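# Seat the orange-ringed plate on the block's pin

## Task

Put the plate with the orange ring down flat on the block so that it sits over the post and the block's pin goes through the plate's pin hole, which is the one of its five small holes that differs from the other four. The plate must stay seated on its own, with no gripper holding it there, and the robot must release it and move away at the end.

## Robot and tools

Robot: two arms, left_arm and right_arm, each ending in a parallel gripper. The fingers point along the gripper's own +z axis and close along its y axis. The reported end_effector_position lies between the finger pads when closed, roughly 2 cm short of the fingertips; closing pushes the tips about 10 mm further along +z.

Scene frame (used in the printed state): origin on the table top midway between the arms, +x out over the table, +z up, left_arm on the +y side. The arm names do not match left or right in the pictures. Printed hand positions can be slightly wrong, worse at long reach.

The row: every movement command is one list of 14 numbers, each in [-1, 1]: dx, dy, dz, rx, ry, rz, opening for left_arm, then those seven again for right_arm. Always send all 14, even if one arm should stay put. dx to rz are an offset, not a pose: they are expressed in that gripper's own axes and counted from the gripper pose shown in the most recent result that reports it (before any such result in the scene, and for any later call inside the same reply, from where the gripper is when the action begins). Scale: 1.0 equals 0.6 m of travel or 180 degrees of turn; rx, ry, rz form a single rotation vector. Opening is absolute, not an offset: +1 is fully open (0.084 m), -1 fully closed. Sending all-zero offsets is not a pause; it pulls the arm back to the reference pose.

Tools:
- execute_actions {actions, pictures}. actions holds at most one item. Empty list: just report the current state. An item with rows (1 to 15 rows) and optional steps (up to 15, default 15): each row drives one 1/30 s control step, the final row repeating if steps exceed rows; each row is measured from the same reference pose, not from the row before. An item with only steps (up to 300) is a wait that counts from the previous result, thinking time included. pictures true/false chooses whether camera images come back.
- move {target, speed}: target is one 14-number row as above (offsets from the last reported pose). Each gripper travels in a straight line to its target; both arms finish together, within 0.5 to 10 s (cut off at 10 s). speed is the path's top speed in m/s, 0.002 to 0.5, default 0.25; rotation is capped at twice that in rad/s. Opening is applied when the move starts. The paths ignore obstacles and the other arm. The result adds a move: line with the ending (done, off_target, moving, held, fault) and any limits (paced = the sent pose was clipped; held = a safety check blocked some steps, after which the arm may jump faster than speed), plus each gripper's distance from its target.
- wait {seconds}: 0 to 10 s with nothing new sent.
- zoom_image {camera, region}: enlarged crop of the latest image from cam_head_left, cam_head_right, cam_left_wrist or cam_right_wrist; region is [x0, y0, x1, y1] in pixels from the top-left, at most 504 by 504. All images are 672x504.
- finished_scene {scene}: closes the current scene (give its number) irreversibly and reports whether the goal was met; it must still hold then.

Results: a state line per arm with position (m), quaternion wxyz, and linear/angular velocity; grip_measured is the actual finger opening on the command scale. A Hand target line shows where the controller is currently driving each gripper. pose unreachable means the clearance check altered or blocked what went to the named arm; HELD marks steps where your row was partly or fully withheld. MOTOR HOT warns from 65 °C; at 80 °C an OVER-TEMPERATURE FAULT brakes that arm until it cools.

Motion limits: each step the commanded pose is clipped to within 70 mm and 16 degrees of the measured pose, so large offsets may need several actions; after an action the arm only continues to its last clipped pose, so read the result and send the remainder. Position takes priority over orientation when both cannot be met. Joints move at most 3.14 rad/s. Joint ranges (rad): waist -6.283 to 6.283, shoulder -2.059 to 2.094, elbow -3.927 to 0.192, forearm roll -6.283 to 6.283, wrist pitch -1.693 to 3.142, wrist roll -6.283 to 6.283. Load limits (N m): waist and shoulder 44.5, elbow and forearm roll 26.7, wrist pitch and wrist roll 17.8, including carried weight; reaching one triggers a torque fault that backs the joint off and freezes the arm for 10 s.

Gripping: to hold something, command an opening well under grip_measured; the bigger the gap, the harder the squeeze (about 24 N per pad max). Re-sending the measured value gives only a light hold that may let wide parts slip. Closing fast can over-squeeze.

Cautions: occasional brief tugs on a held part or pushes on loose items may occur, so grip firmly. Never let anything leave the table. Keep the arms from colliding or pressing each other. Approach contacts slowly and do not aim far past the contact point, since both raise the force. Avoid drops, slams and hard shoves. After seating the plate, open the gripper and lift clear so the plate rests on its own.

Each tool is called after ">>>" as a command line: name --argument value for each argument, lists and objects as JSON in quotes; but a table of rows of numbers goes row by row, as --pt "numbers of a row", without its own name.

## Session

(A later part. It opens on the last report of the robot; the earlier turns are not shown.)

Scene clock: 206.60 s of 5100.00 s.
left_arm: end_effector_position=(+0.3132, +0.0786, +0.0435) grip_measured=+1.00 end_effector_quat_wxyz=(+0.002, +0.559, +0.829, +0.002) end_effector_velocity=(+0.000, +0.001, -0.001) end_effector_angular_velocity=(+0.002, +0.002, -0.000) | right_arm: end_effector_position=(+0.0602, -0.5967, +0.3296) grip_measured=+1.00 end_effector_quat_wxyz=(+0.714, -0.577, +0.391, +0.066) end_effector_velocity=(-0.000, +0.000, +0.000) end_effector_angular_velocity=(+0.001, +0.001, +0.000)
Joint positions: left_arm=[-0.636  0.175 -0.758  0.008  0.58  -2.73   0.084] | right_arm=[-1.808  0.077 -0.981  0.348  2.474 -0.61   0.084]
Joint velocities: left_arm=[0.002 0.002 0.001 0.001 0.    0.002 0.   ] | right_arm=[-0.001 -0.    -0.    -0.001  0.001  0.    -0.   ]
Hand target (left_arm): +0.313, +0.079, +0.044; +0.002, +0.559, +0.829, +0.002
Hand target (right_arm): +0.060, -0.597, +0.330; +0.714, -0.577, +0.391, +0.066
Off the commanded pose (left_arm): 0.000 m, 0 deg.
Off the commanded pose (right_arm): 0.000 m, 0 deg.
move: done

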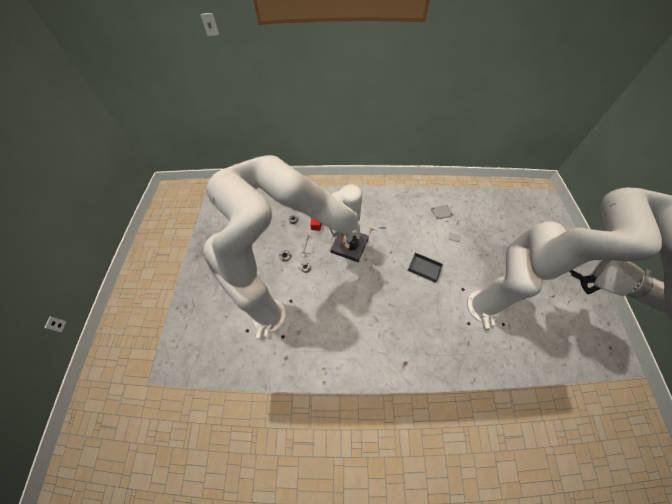

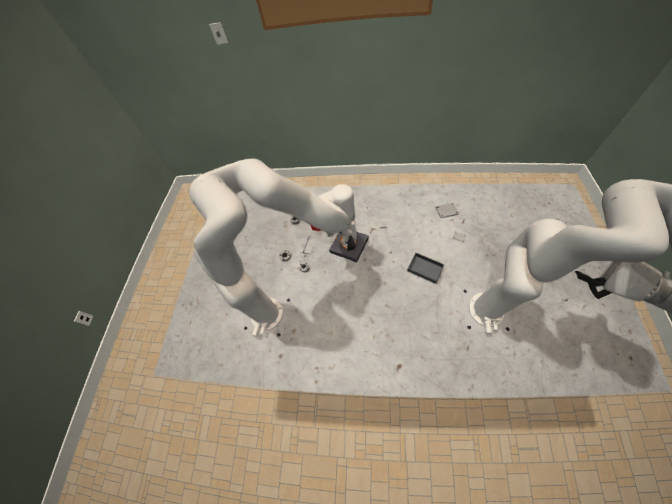

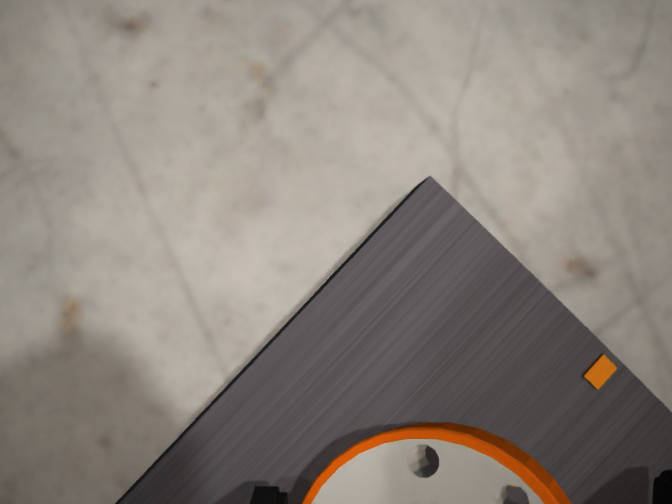

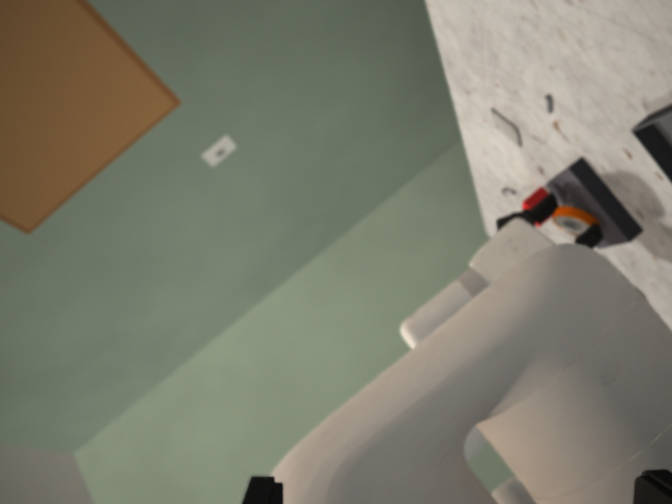

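>>> move --target '[0,-0.004,-0.07,0,0,0,1,0,0,0,0,0,0,1]' --speed 0.05

>>> move --target '[0.001,-0.012,0.015,0,0,0,-0.05,0,0,0,0,0,0,1]' --speed 0.03

Scene clock: 237.60 s of 5100.00 s.
left_arm: end_effector_position=(+0.3106, +0.0778, +0.0851) grip_measured=+1.00 end_effector_quat_wxyz=(+0.002, +0.559, +0.829, +0.002) end_effector_velocity=(+0.000, +0.000, +0.002) end_effector_angular_velocity=(+0.001, +0.000, +0.000) | right_arm: end_effector_position=(+0.0602, -0.5967, +0.3296) grip_measured=+1.00 end_effector_quat_wxyz=(+0.714, -0.577, +0.391, +0.066) end_effector_velocity=(-0.000, +0.000, -0.000) end_effector_angular_velocity=(+0.000, +0.000, +0.002)
Joint positions: left_arm=[-0.642  0.07  -0.775  0.006  0.702 -2.735  0.084] | right_arm=[-1.808  0.077 -0.981  0.348  2.474 -0.61   0.084]
Joint velocities: left_arm=[ 0.    -0.004 -0.001  0.001  0.005 -0.     0.   ] | right_arm=[ 0.001  0.     0.    -0.001 -0.    -0.001 -0.   ]
Hand target (left_arm): +0.311, +0.078, +0.085; +0.002, +0.559, +0.829, +0.002
Hand target (right_arm): +0.060, -0.597, +0.330; +0.714, -0.577, +0.391, +0.066
Off the commanded pose (left_arm): 0.000 m, 0 deg.
Off the commanded pose (right_arm): 0.000 m, 0 deg.
After step 90, 26.83 s passed at rest.
move: done

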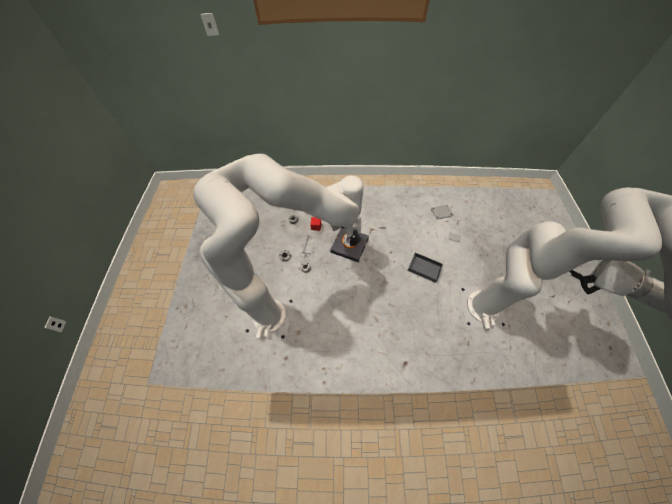

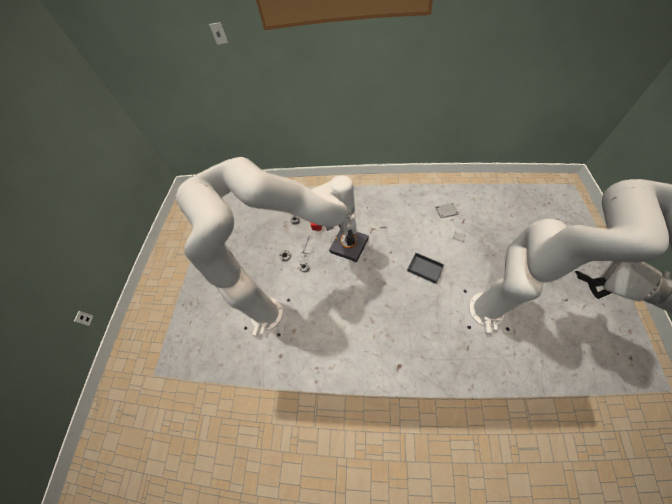

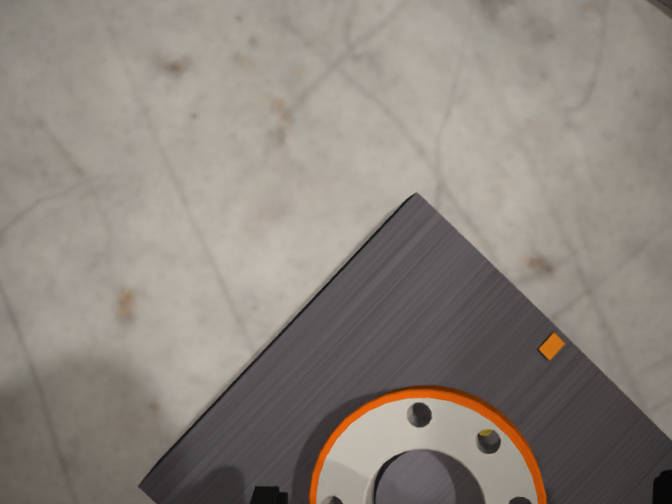

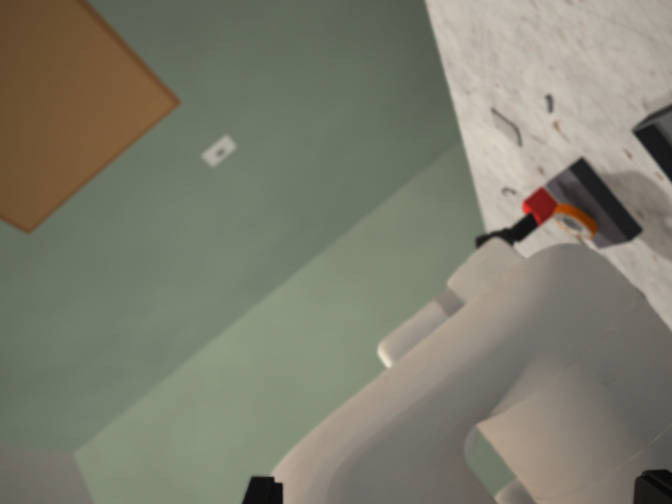

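Scene clock: 238.33 s of 5100.00 s.
left_arm: end_effector_position=(+0.3038, +0.0757, +0.0762) grip_measured=-0.06 end_effector_quat_wxyz=(+0.002, +0.559, +0.829, +0.002) end_effector_velocity=(-0.000, -0.001, -0.000) end_effector_angular_velocity=(-0.003, -0.003, +0.000) | right_arm: end_effector_position=(+0.0602, -0.5967, +0.3296) grip_measured=+1.00 end_effector_quat_wxyz=(+0.714, -0.577, +0.391, +0.066) end_effector_velocity=(-0.000, +0.000, -0.000) end_effector_angular_velocity=(+0.000, +0.001, +0.002)
Joint positions: left_arm=[-0.656  0.081 -0.757  0.007  0.672 -2.75   0.041] | right_arm=[-1.808  0.077 -0.981  0.348  2.474 -0.61   0.084]
Joint velocities: left_arm=[-0.003  0.001  0.001 -0.    -0.006 -0.003 -0.   ] | right_arm=[ 0.001  0.    -0.    -0.002  0.    -0.001  0.   ]
Hand target (left_arm): +0.304, +0.076, +0.076; +0.002, +0.559, +0.829, +0.002
Hand target (right_arm): +0.060, -0.597, +0.330; +0.714, -0.577, +0.391, +0.066
Off the commanded pose (left_arm): 0.000 m, 0 deg.
Off the commanded pose (right_arm): 0.000 m, 0 deg.
move: done

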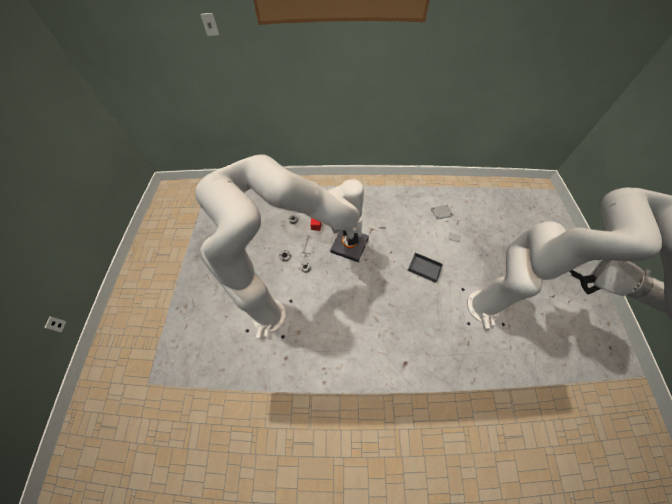

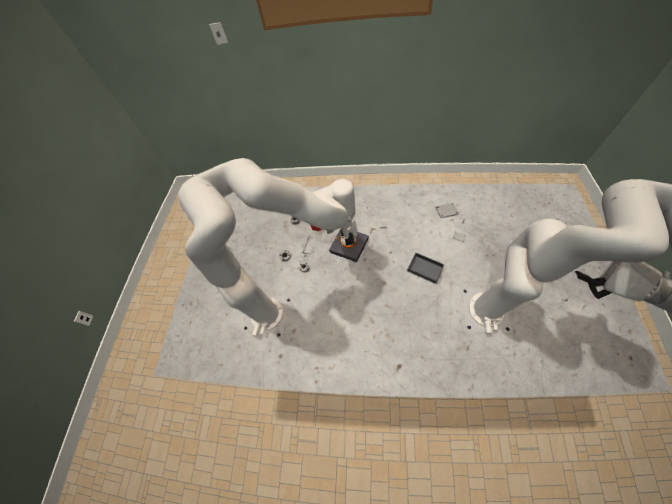

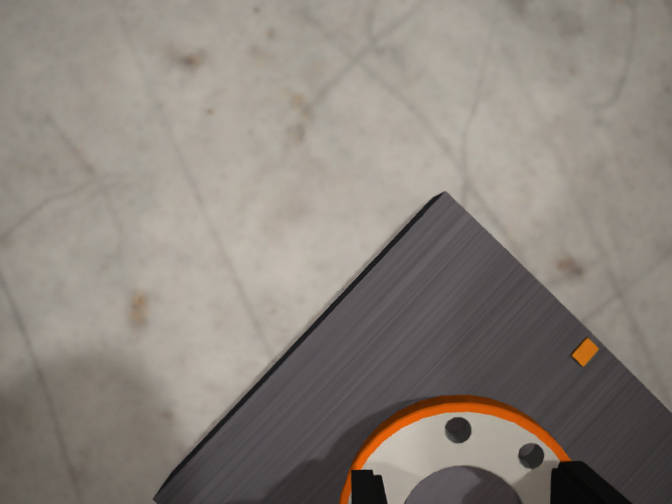

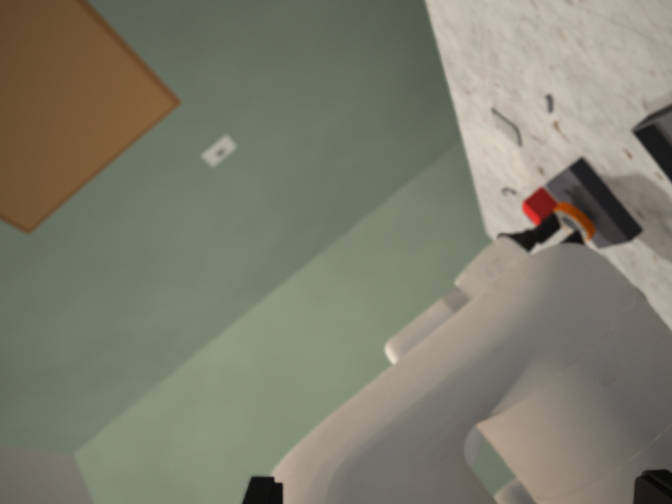

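>>> move --target '[0,0,0.015,0,0,0,-0.05,0,0,0,0,0,0,1]' --speed 0.008

Scene clock: 241.47 s of 5100.00 s.
left_arm: end_effector_position=(+0.3039, +0.0757, +0.0672) grip_measured=-0.06 end_effector_quat_wxyz=(+0.002, +0.559, +0.829, +0.002) end_effector_velocity=(+0.001, -0.001, +0.000) end_effector_angular_velocity=(-0.002, -0.002, +0.000) | right_arm: end_effector_position=(+0.0602, -0.5967, +0.3296) grip_measured=+1.00 end_effector_quat_wxyz=(+0.714, -0.577, +0.391, +0.066) end_effector_velocity=(-0.000, -0.000, -0.000) end_effector_angular_velocity=(-0.000, +0.002, -0.001)
Joint positions: left_arm=[-0.656  0.102 -0.751  0.007  0.646 -2.75   0.041] | right_arm=[-1.808  0.077 -0.981  0.348  2.474 -0.61   0.084]
Joint velocities: left_arm=[-0.    -0.    -0.001  0.    -0.003 -0.    -0.   ] | right_arm=[-0.001  0.    -0.    -0.001 -0.     0.001 -0.   ]
Hand target (left_arm): +0.304, +0.076, +0.067; +0.002, +0.559, +0.829, +0.002
Hand target (right_arm): +0.060, -0.597, +0.330; +0.714, -0.577, +0.391, +0.066
Off the commanded pose (left_arm): 0.000 m, 0 deg.
Off the commanded pose (right_arm): 0.000 m, 0 deg.
move: done

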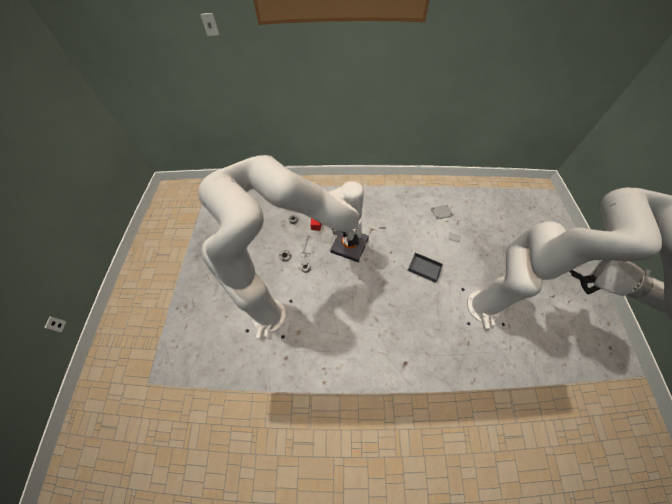

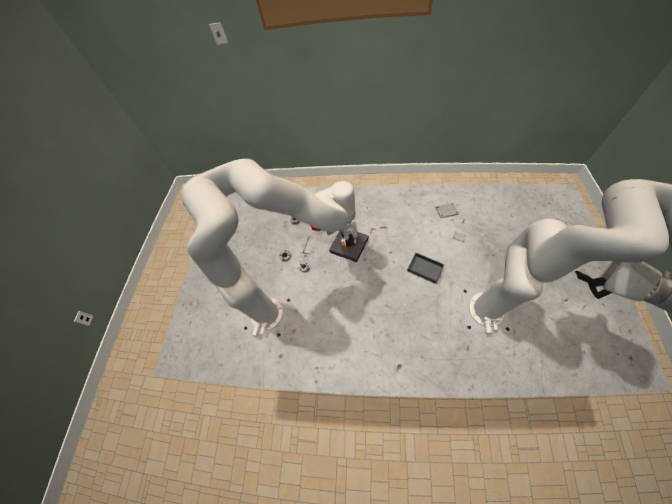

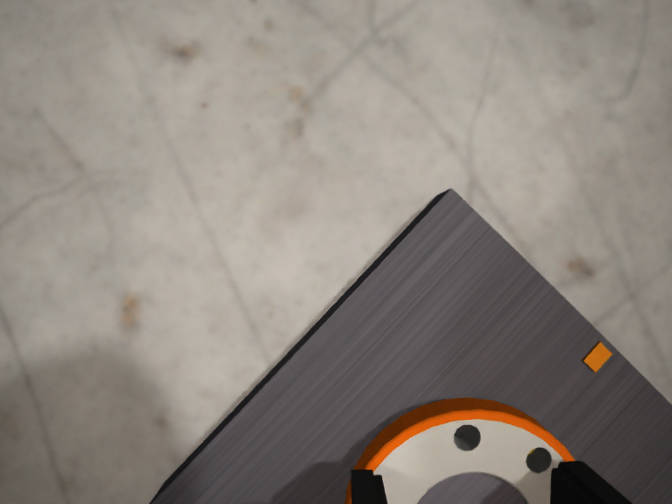

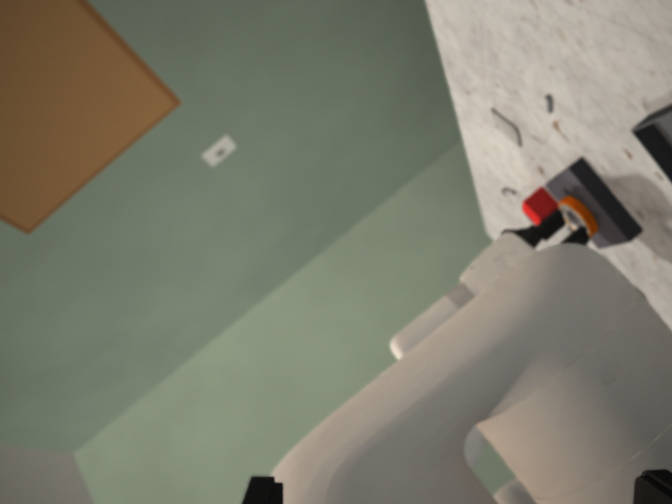

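>>> move --target '[-0.09,0.03,-0.05,0,0,0,1,0,0,0,0,0,0,1]' --speed 0.08

Scene clock: 244.13 s of 5100.00 s.
left_arm: end_effector_position=(+0.3404, +0.0327, +0.0971) grip_measured=+1.00 end_effector_quat_wxyz=(+0.002, +0.559, +0.829, +0.002) end_effector_velocity=(+0.001, -0.002, +0.001) end_effector_angular_velocity=(+0.001, +0.002, -0.002) | right_arm: end_effector_position=(+0.0602, -0.5967, +0.3296) grip_measured=+1.00 end_effector_quat_wxyz=(+0.714, -0.577, +0.391, +0.066) end_effector_velocity=(+0.000, -0.000, -0.000) end_effector_angular_velocity=(-0.001, -0.000, +0.000)
Joint positions: left_arm=[-0.665  0.203 -0.992  0.006  0.786 -2.757  0.084] | right_arm=[-1.808  0.077 -0.981  0.348  2.474 -0.61   0.084]
Joint velocities: left_arm=[-0.001  0.005 -0.011 -0.001  0.008  0.001 -0.   ] | right_arm=[ 0.001 -0.     0.     0.    -0.001 -0.    -0.   ]
Hand target (left_arm): +0.341, +0.032, +0.097; +0.002, +0.559, +0.829, +0.002
Hand target (right_arm): +0.060, -0.597, +0.330; +0.714, -0.577, +0.391, +0.066
Off the commanded pose (left_arm): 0.001 m, 0 deg.
Off the commanded pose (right_arm): 0.000 m, 0 deg.
move: done

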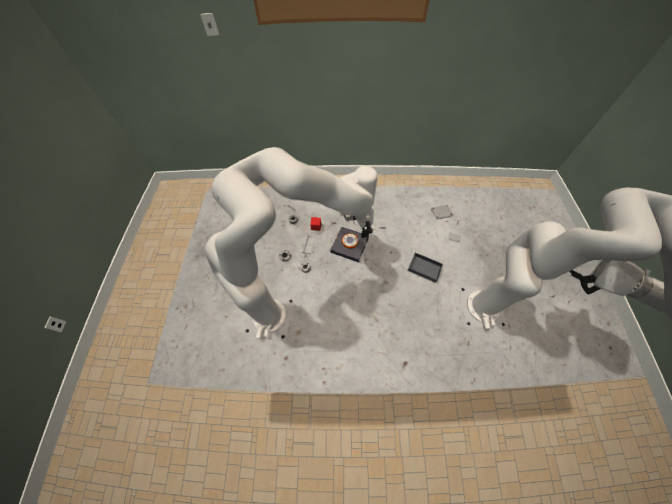

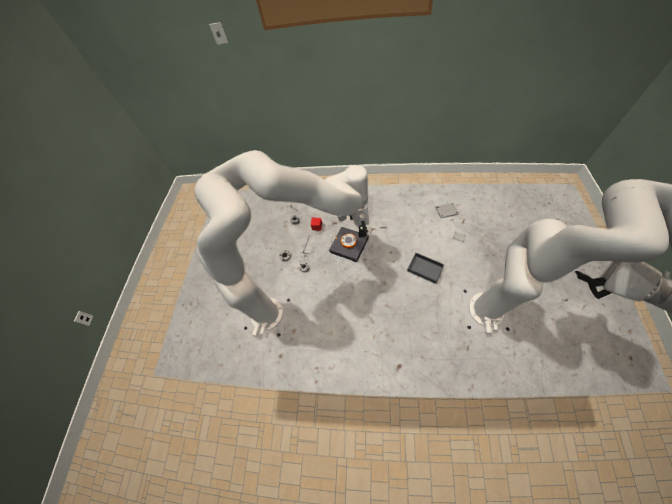

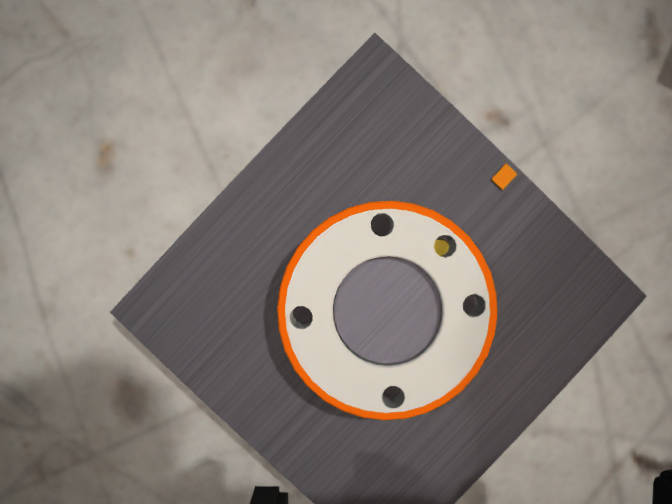

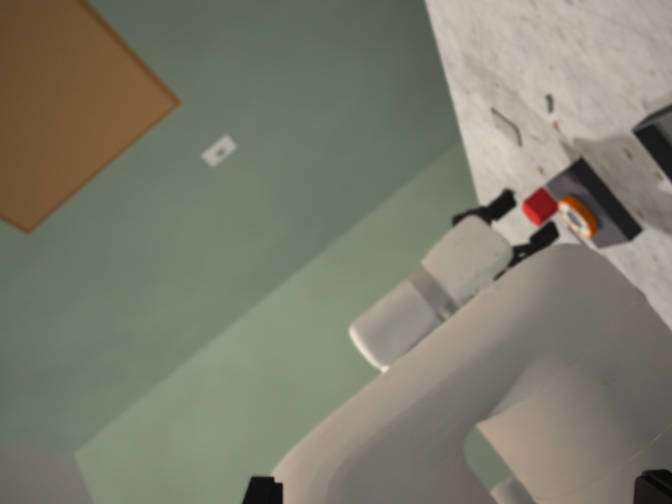

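>>> zoom_image --camera "cam_left_wrist" --region '[270, 160, 530, 420]'

Region (270, 160, 530, 420) of cam_left_wrist's 672x504 image, scaled by 1.938, with more detail than that image has.

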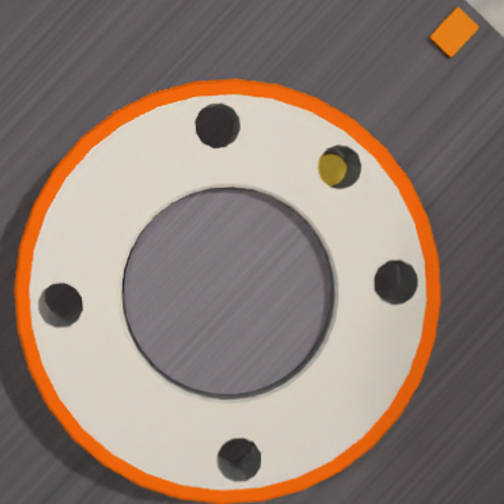

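>>> move --target '[0.0858,-0.0312,0.04,0,0,0,1,0,0,0,0,0,0,1]' --speed 0.08

>>> move --target '[0,0,0.035,0,0,0,1,0,0,0,0,0,0,1]' --speed 0.03

>>> move --target '[0,0,0,0,0,0,0.25,0,0,0,0,0,0,1]' --speed 0.03

Scene clock: 258.93 s of 5100.00 s.
left_arm: end_effector_position=(+0.3041, +0.0731, +0.0732) grip_measured=+1.00 end_effector_quat_wxyz=(+0.002, +0.559, +0.829, +0.002) end_effector_velocity=(-0.002, +0.002, -0.002) end_effector_angular_velocity=(+0.001, +0.001, -0.001) | right_arm: end_effector_position=(+0.0602, -0.5967, +0.3296) grip_measured=+1.00 end_effector_quat_wxyz=(+0.714, -0.577, +0.391, +0.066) end_effector_velocity=(+0.000, -0.000, -0.000) end_effector_angular_velocity=(-0.001, -0.001, -0.001)
Joint positions: left_arm=[-0.66   0.094 -0.762  0.007  0.666 -2.753  0.084] | right_arm=[-1.808  0.077 -0.981  0.348  2.474 -0.61   0.084]
Joint velocities: left_arm=[ 0.    -0.005  0.012  0.001 -0.005  0.    -0.   ] | right_arm=[ 0.    -0.     0.     0.001 -0.001 -0.     0.   ]
Hand target (left_arm): +0.304, +0.073, +0.073; +0.002, +0.559, +0.829, +0.002
Hand target (right_arm): +0.060, -0.597, +0.330; +0.714, -0.577, +0.391, +0.066
Off the commanded pose (left_arm): 0.001 m, 0 deg.
Off the commanded pose (right_arm): 0.000 m, 0 deg.
After step 90, 10.70 s passed at rest.
move: done

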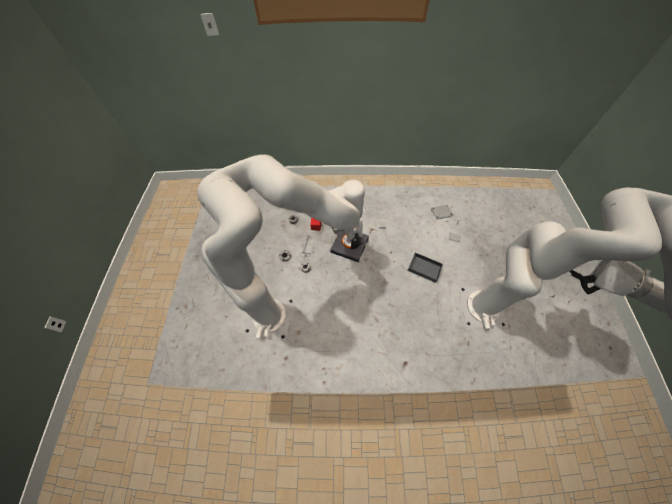

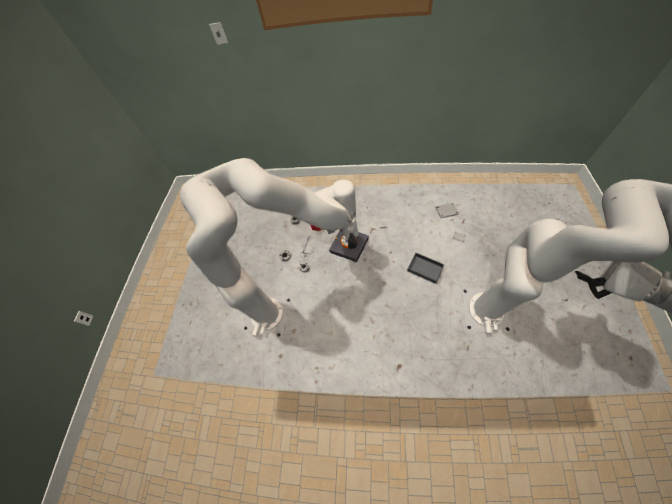

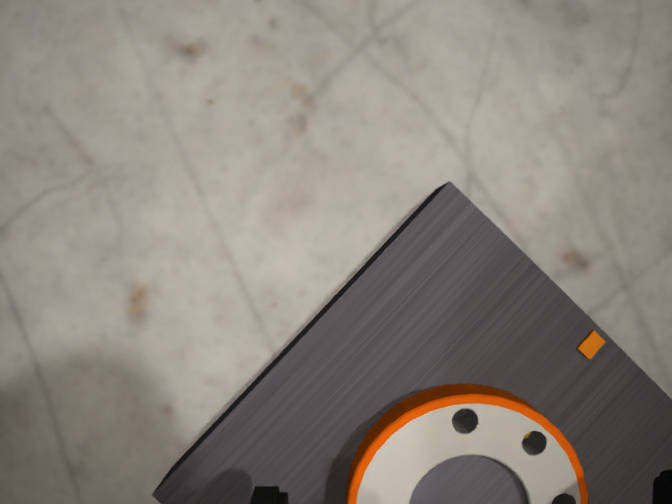

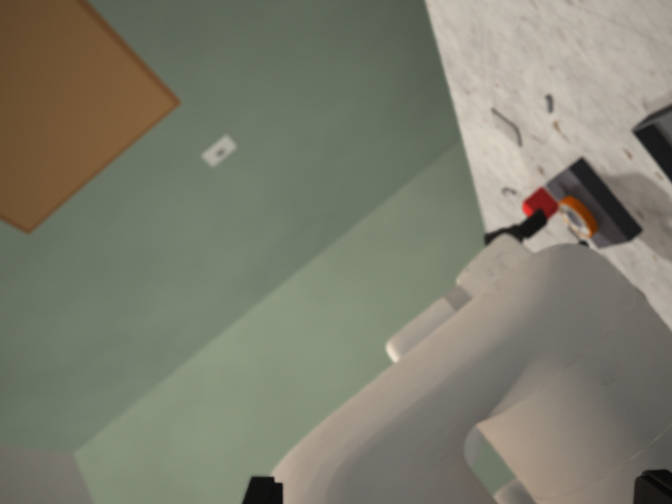

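Scene clock: 259.93 s of 5100.00 s.
left_arm: end_effector_position=(+0.3043, +0.0730, +0.0525) grip_measured=+1.00 end_effector_quat_wxyz=(+0.002, +0.559, +0.829, +0.002) end_effector_velocity=(+0.001, -0.001, -0.000) end_effector_angular_velocity=(-0.002, -0.003, +0.000) | right_arm: end_effector_position=(+0.0602, -0.5967, +0.3296) grip_measured=+1.00 end_effector_quat_wxyz=(+0.714, -0.577, +0.391, +0.066) end_effector_velocity=(-0.000, +0.000, +0.000) end_effector_angular_velocity=(+0.001, +0.001, +0.000)
Joint positions: left_arm=[-0.66   0.145 -0.752  0.008  0.604 -2.754  0.084] | right_arm=[-1.808  0.077 -0.981  0.348  2.474 -0.61   0.084]
Joint velocities: left_arm=[ 0.001  0.003 -0.001  0.002 -0.005 -0.001  0.   ] | right_arm=[-0.     0.    -0.    -0.     0.     0.001  0.   ]
Hand target (left_arm): +0.304, +0.073, +0.052; +0.002, +0.559, +0.829, +0.002
Hand target (right_arm): +0.060, -0.597, +0.330; +0.714, -0.577, +0.391, +0.066
Off the commanded pose (left_arm): 0.000 m, 0 deg.
Off the commanded pose (right_arm): 0.000 m, 0 deg.
move: done

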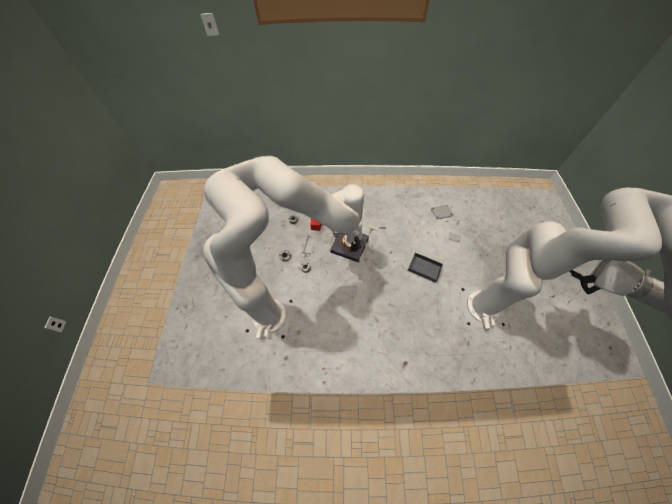

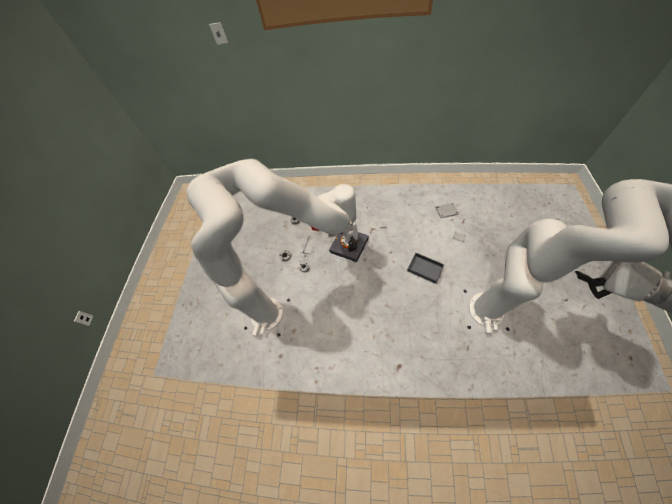

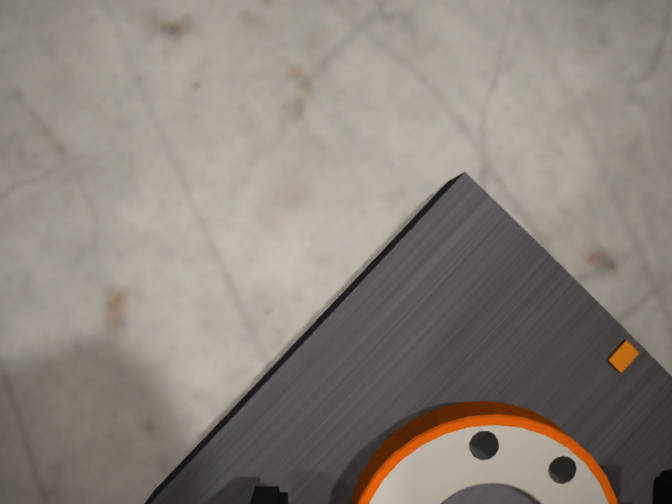

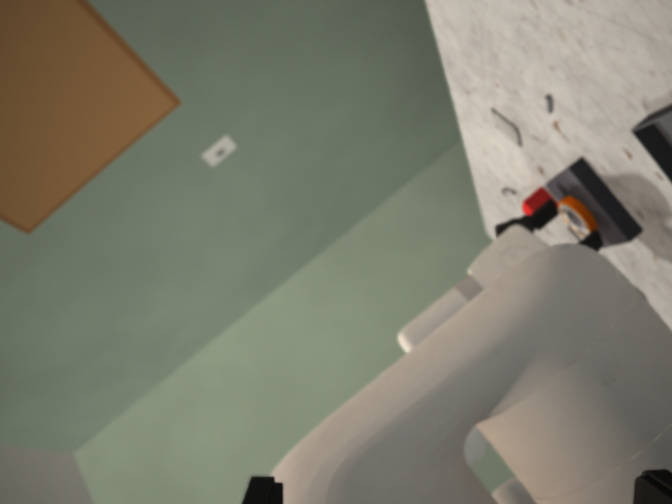

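Scene clock: 260.43 s of 5100.00 s.
left_arm: end_effector_position=(+0.3053, +0.0728, +0.0532) grip_measured=+0.45 end_effector_quat_wxyz=(+0.003, +0.559, +0.829, +0.002) end_effector_velocity=(-0.001, -0.000, -0.001) end_effector_angular_velocity=(+0.001, +0.001, -0.003) | right_arm: end_effector_position=(+0.0602, -0.5967, +0.3296) grip_measured=+1.00 end_effector_quat_wxyz=(+0.714, -0.577, +0.391, +0.066) end_effector_velocity=(-0.000, +0.000, -0.000) end_effector_angular_velocity=(-0.000, +0.000, -0.001)
Joint positions: left_arm=[-0.659  0.145 -0.754  0.008  0.603 -2.754  0.063] | right_arm=[-1.808  0.077 -0.981  0.348  2.474 -0.61   0.084]
Joint velocities: left_arm=[-0.002  0.     0.002  0.001 -0.     0.001  0.   ] | right_arm=[-0.001  0.    -0.    -0.001 -0.    -0.001 -0.   ]
Hand target (left_arm): +0.304, +0.073, +0.052; +0.002, +0.559, +0.829, +0.002
Hand target (right_arm): +0.060, -0.597, +0.330; +0.714, -0.577, +0.391, +0.066
Off the commanded pose (left_arm): 0.001 m, 0 deg.
Off the commanded pose (right_arm): 0.000 m, 0 deg.
move: done

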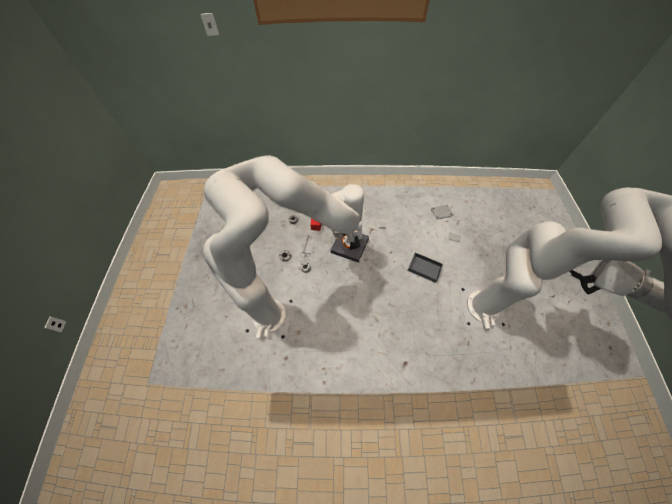

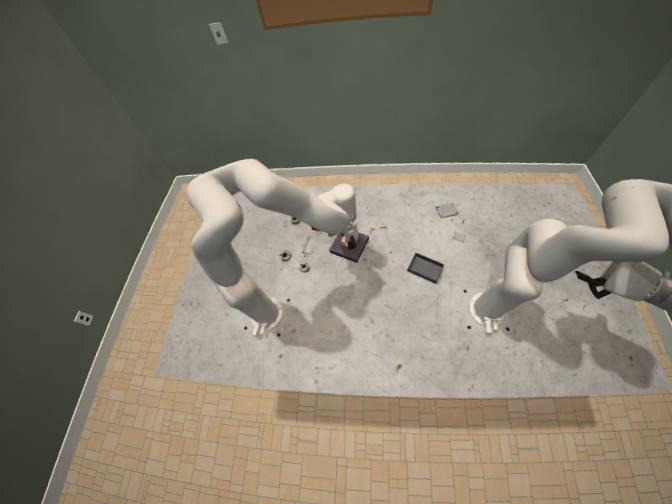

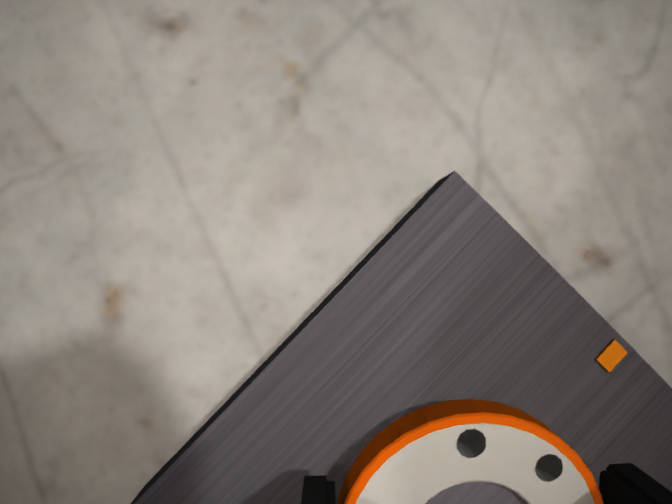

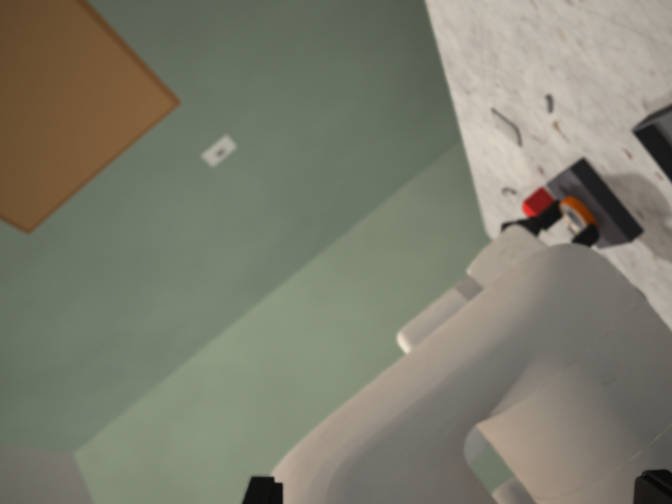

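>>> move --target '[0,0,-0.0015,0,0,0.015,0.25,0,0,0,0,0,0,1]' --speed 0.01

>>> move --target '[0,0,0.008,0,0,0,0.25,0,0,0,0,0,0,1]' --speed 0.008

Scene clock: 264.57 s of 5100.00 s.
left_arm: end_effector_position=(+0.3048, +0.0730, +0.0537) grip_measured=+0.45 end_effector_quat_wxyz=(+0.002, +0.579, +0.816, +0.002) end_effector_velocity=(+0.001, -0.000, +0.000) end_effector_angular_velocity=(-0.002, -0.000, +0.002) | right_arm: end_effector_position=(+0.0602, -0.5967, +0.3296) grip_measured=+1.00 end_effector_quat_wxyz=(+0.714, -0.577, +0.391, +0.066) end_effector_velocity=(+0.000, -0.000, -0.000) end_effector_angular_velocity=(-0.001, +0.000, -0.000)
Joint positions: left_arm=[-0.659  0.142 -0.753  0.008  0.607 -2.707  0.063] | right_arm=[-1.808  0.077 -0.981  0.348  2.474 -0.61   0.084]
Joint velocities: left_arm=[ 0.001  0.    -0.001 -0.002 -0.001  0.001 -0.   ] | right_arm=[ 0.    -0.     0.     0.001 -0.001  0.     0.   ]
Hand target (left_arm): +0.305, +0.073, +0.054; +0.003, +0.578, +0.816, +0.002
Hand target (right_arm): +0.060, -0.597, +0.330; +0.714, -0.577, +0.391, +0.066
Off the commanded pose (left_arm): 0.001 m, 0 deg.
Off the commanded pose (right_arm): 0.000 m, 0 deg.
move: done

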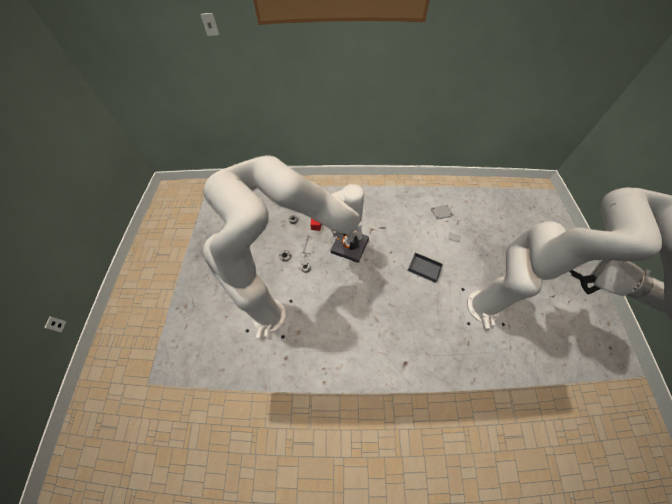

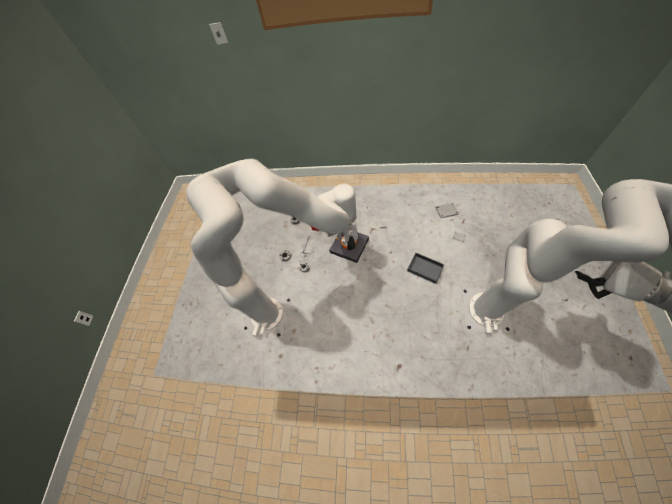

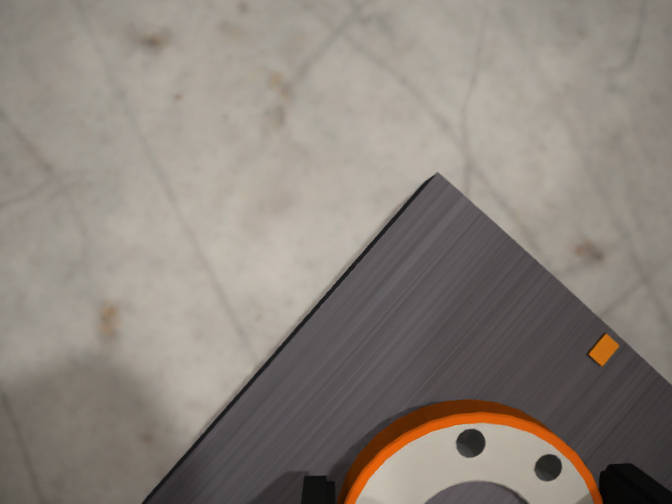

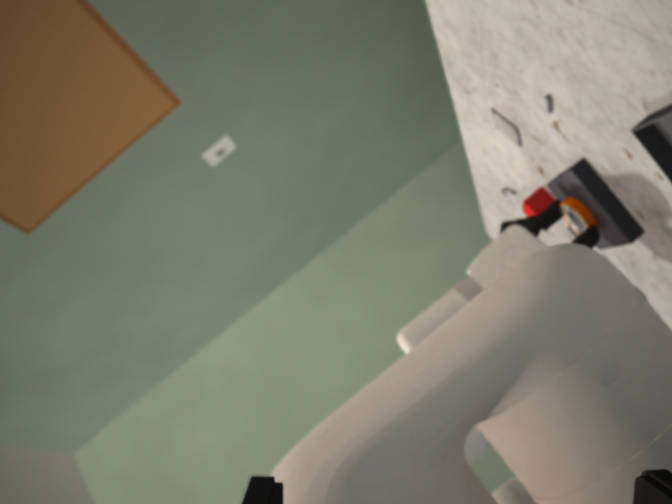

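Scene clock: 265.40 s of 5100.00 s.
left_arm: end_effector_position=(+0.3048, +0.0730, +0.0490) grip_measured=+0.45 end_effector_quat_wxyz=(+0.002, +0.578, +0.816, +0.002) end_effector_velocity=(-0.000, +0.000, -0.001) end_effector_angular_velocity=(+0.000, +0.001, -0.000) | right_arm: end_effector_position=(+0.0602, -0.5967, +0.3296) grip_measured=+1.00 end_effector_quat_wxyz=(+0.714, -0.577, +0.391, +0.066) end_effector_velocity=(+0.000, -0.000, -0.000) end_effector_angular_velocity=(+0.000, -0.000, -0.000)
Joint positions: left_arm=[-0.659  0.155 -0.752  0.008  0.593 -2.707  0.063] | right_arm=[-1.808  0.077 -0.981  0.348  2.474 -0.61   0.084]
Joint velocities: left_arm=[ 0.     0.003 -0.    -0.001 -0.002  0.002 -0.   ] | right_arm=[ 0.  0.  0.  0. -0.  0.  0.]
Hand target (left_arm): +0.305, +0.073, +0.049; +0.002, +0.578, +0.816, +0.002
Hand target (right_arm): +0.060, -0.597, +0.330; +0.714, -0.577, +0.391, +0.066
Off the commanded pose (left_arm): 0.000 m, 0 deg.
Off the commanded pose (right_arm): 0.000 m, 0 deg.
move: done

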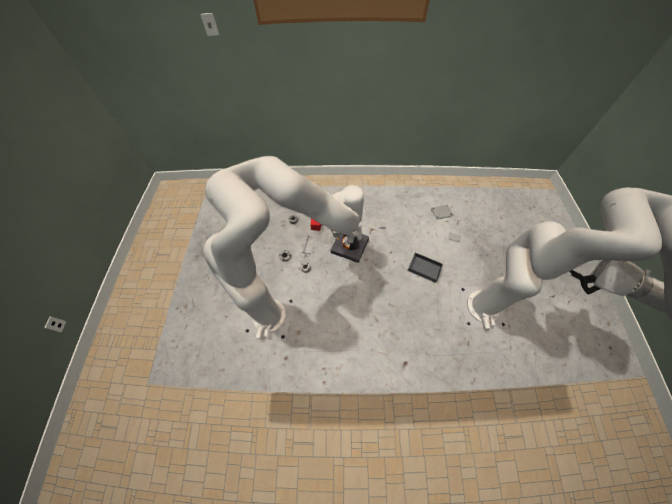

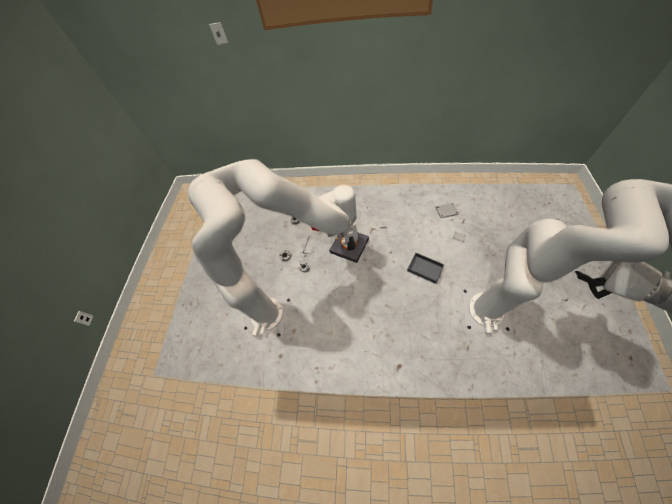

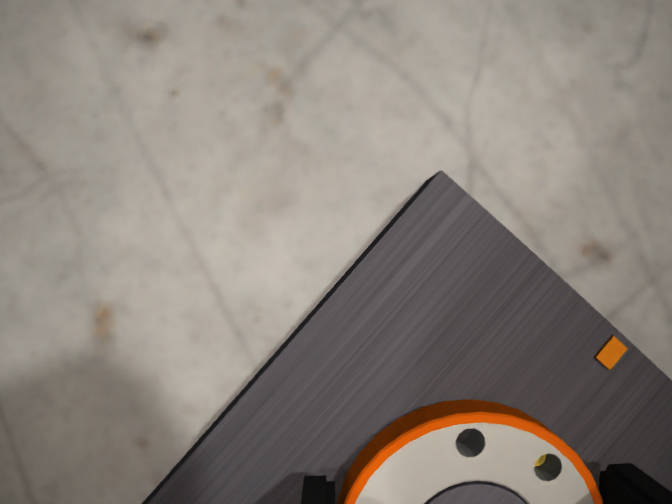

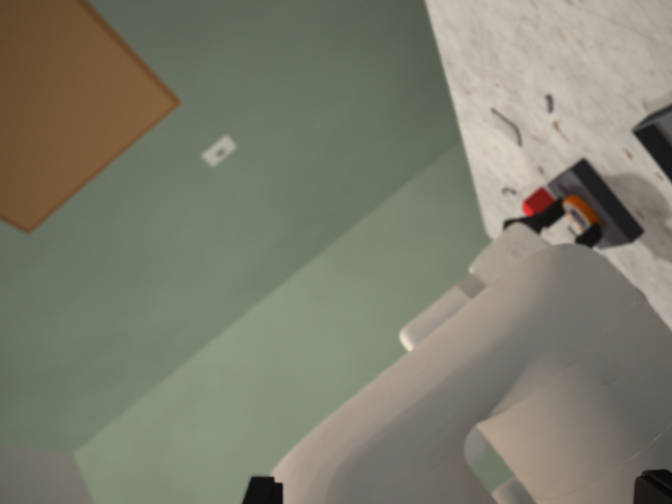

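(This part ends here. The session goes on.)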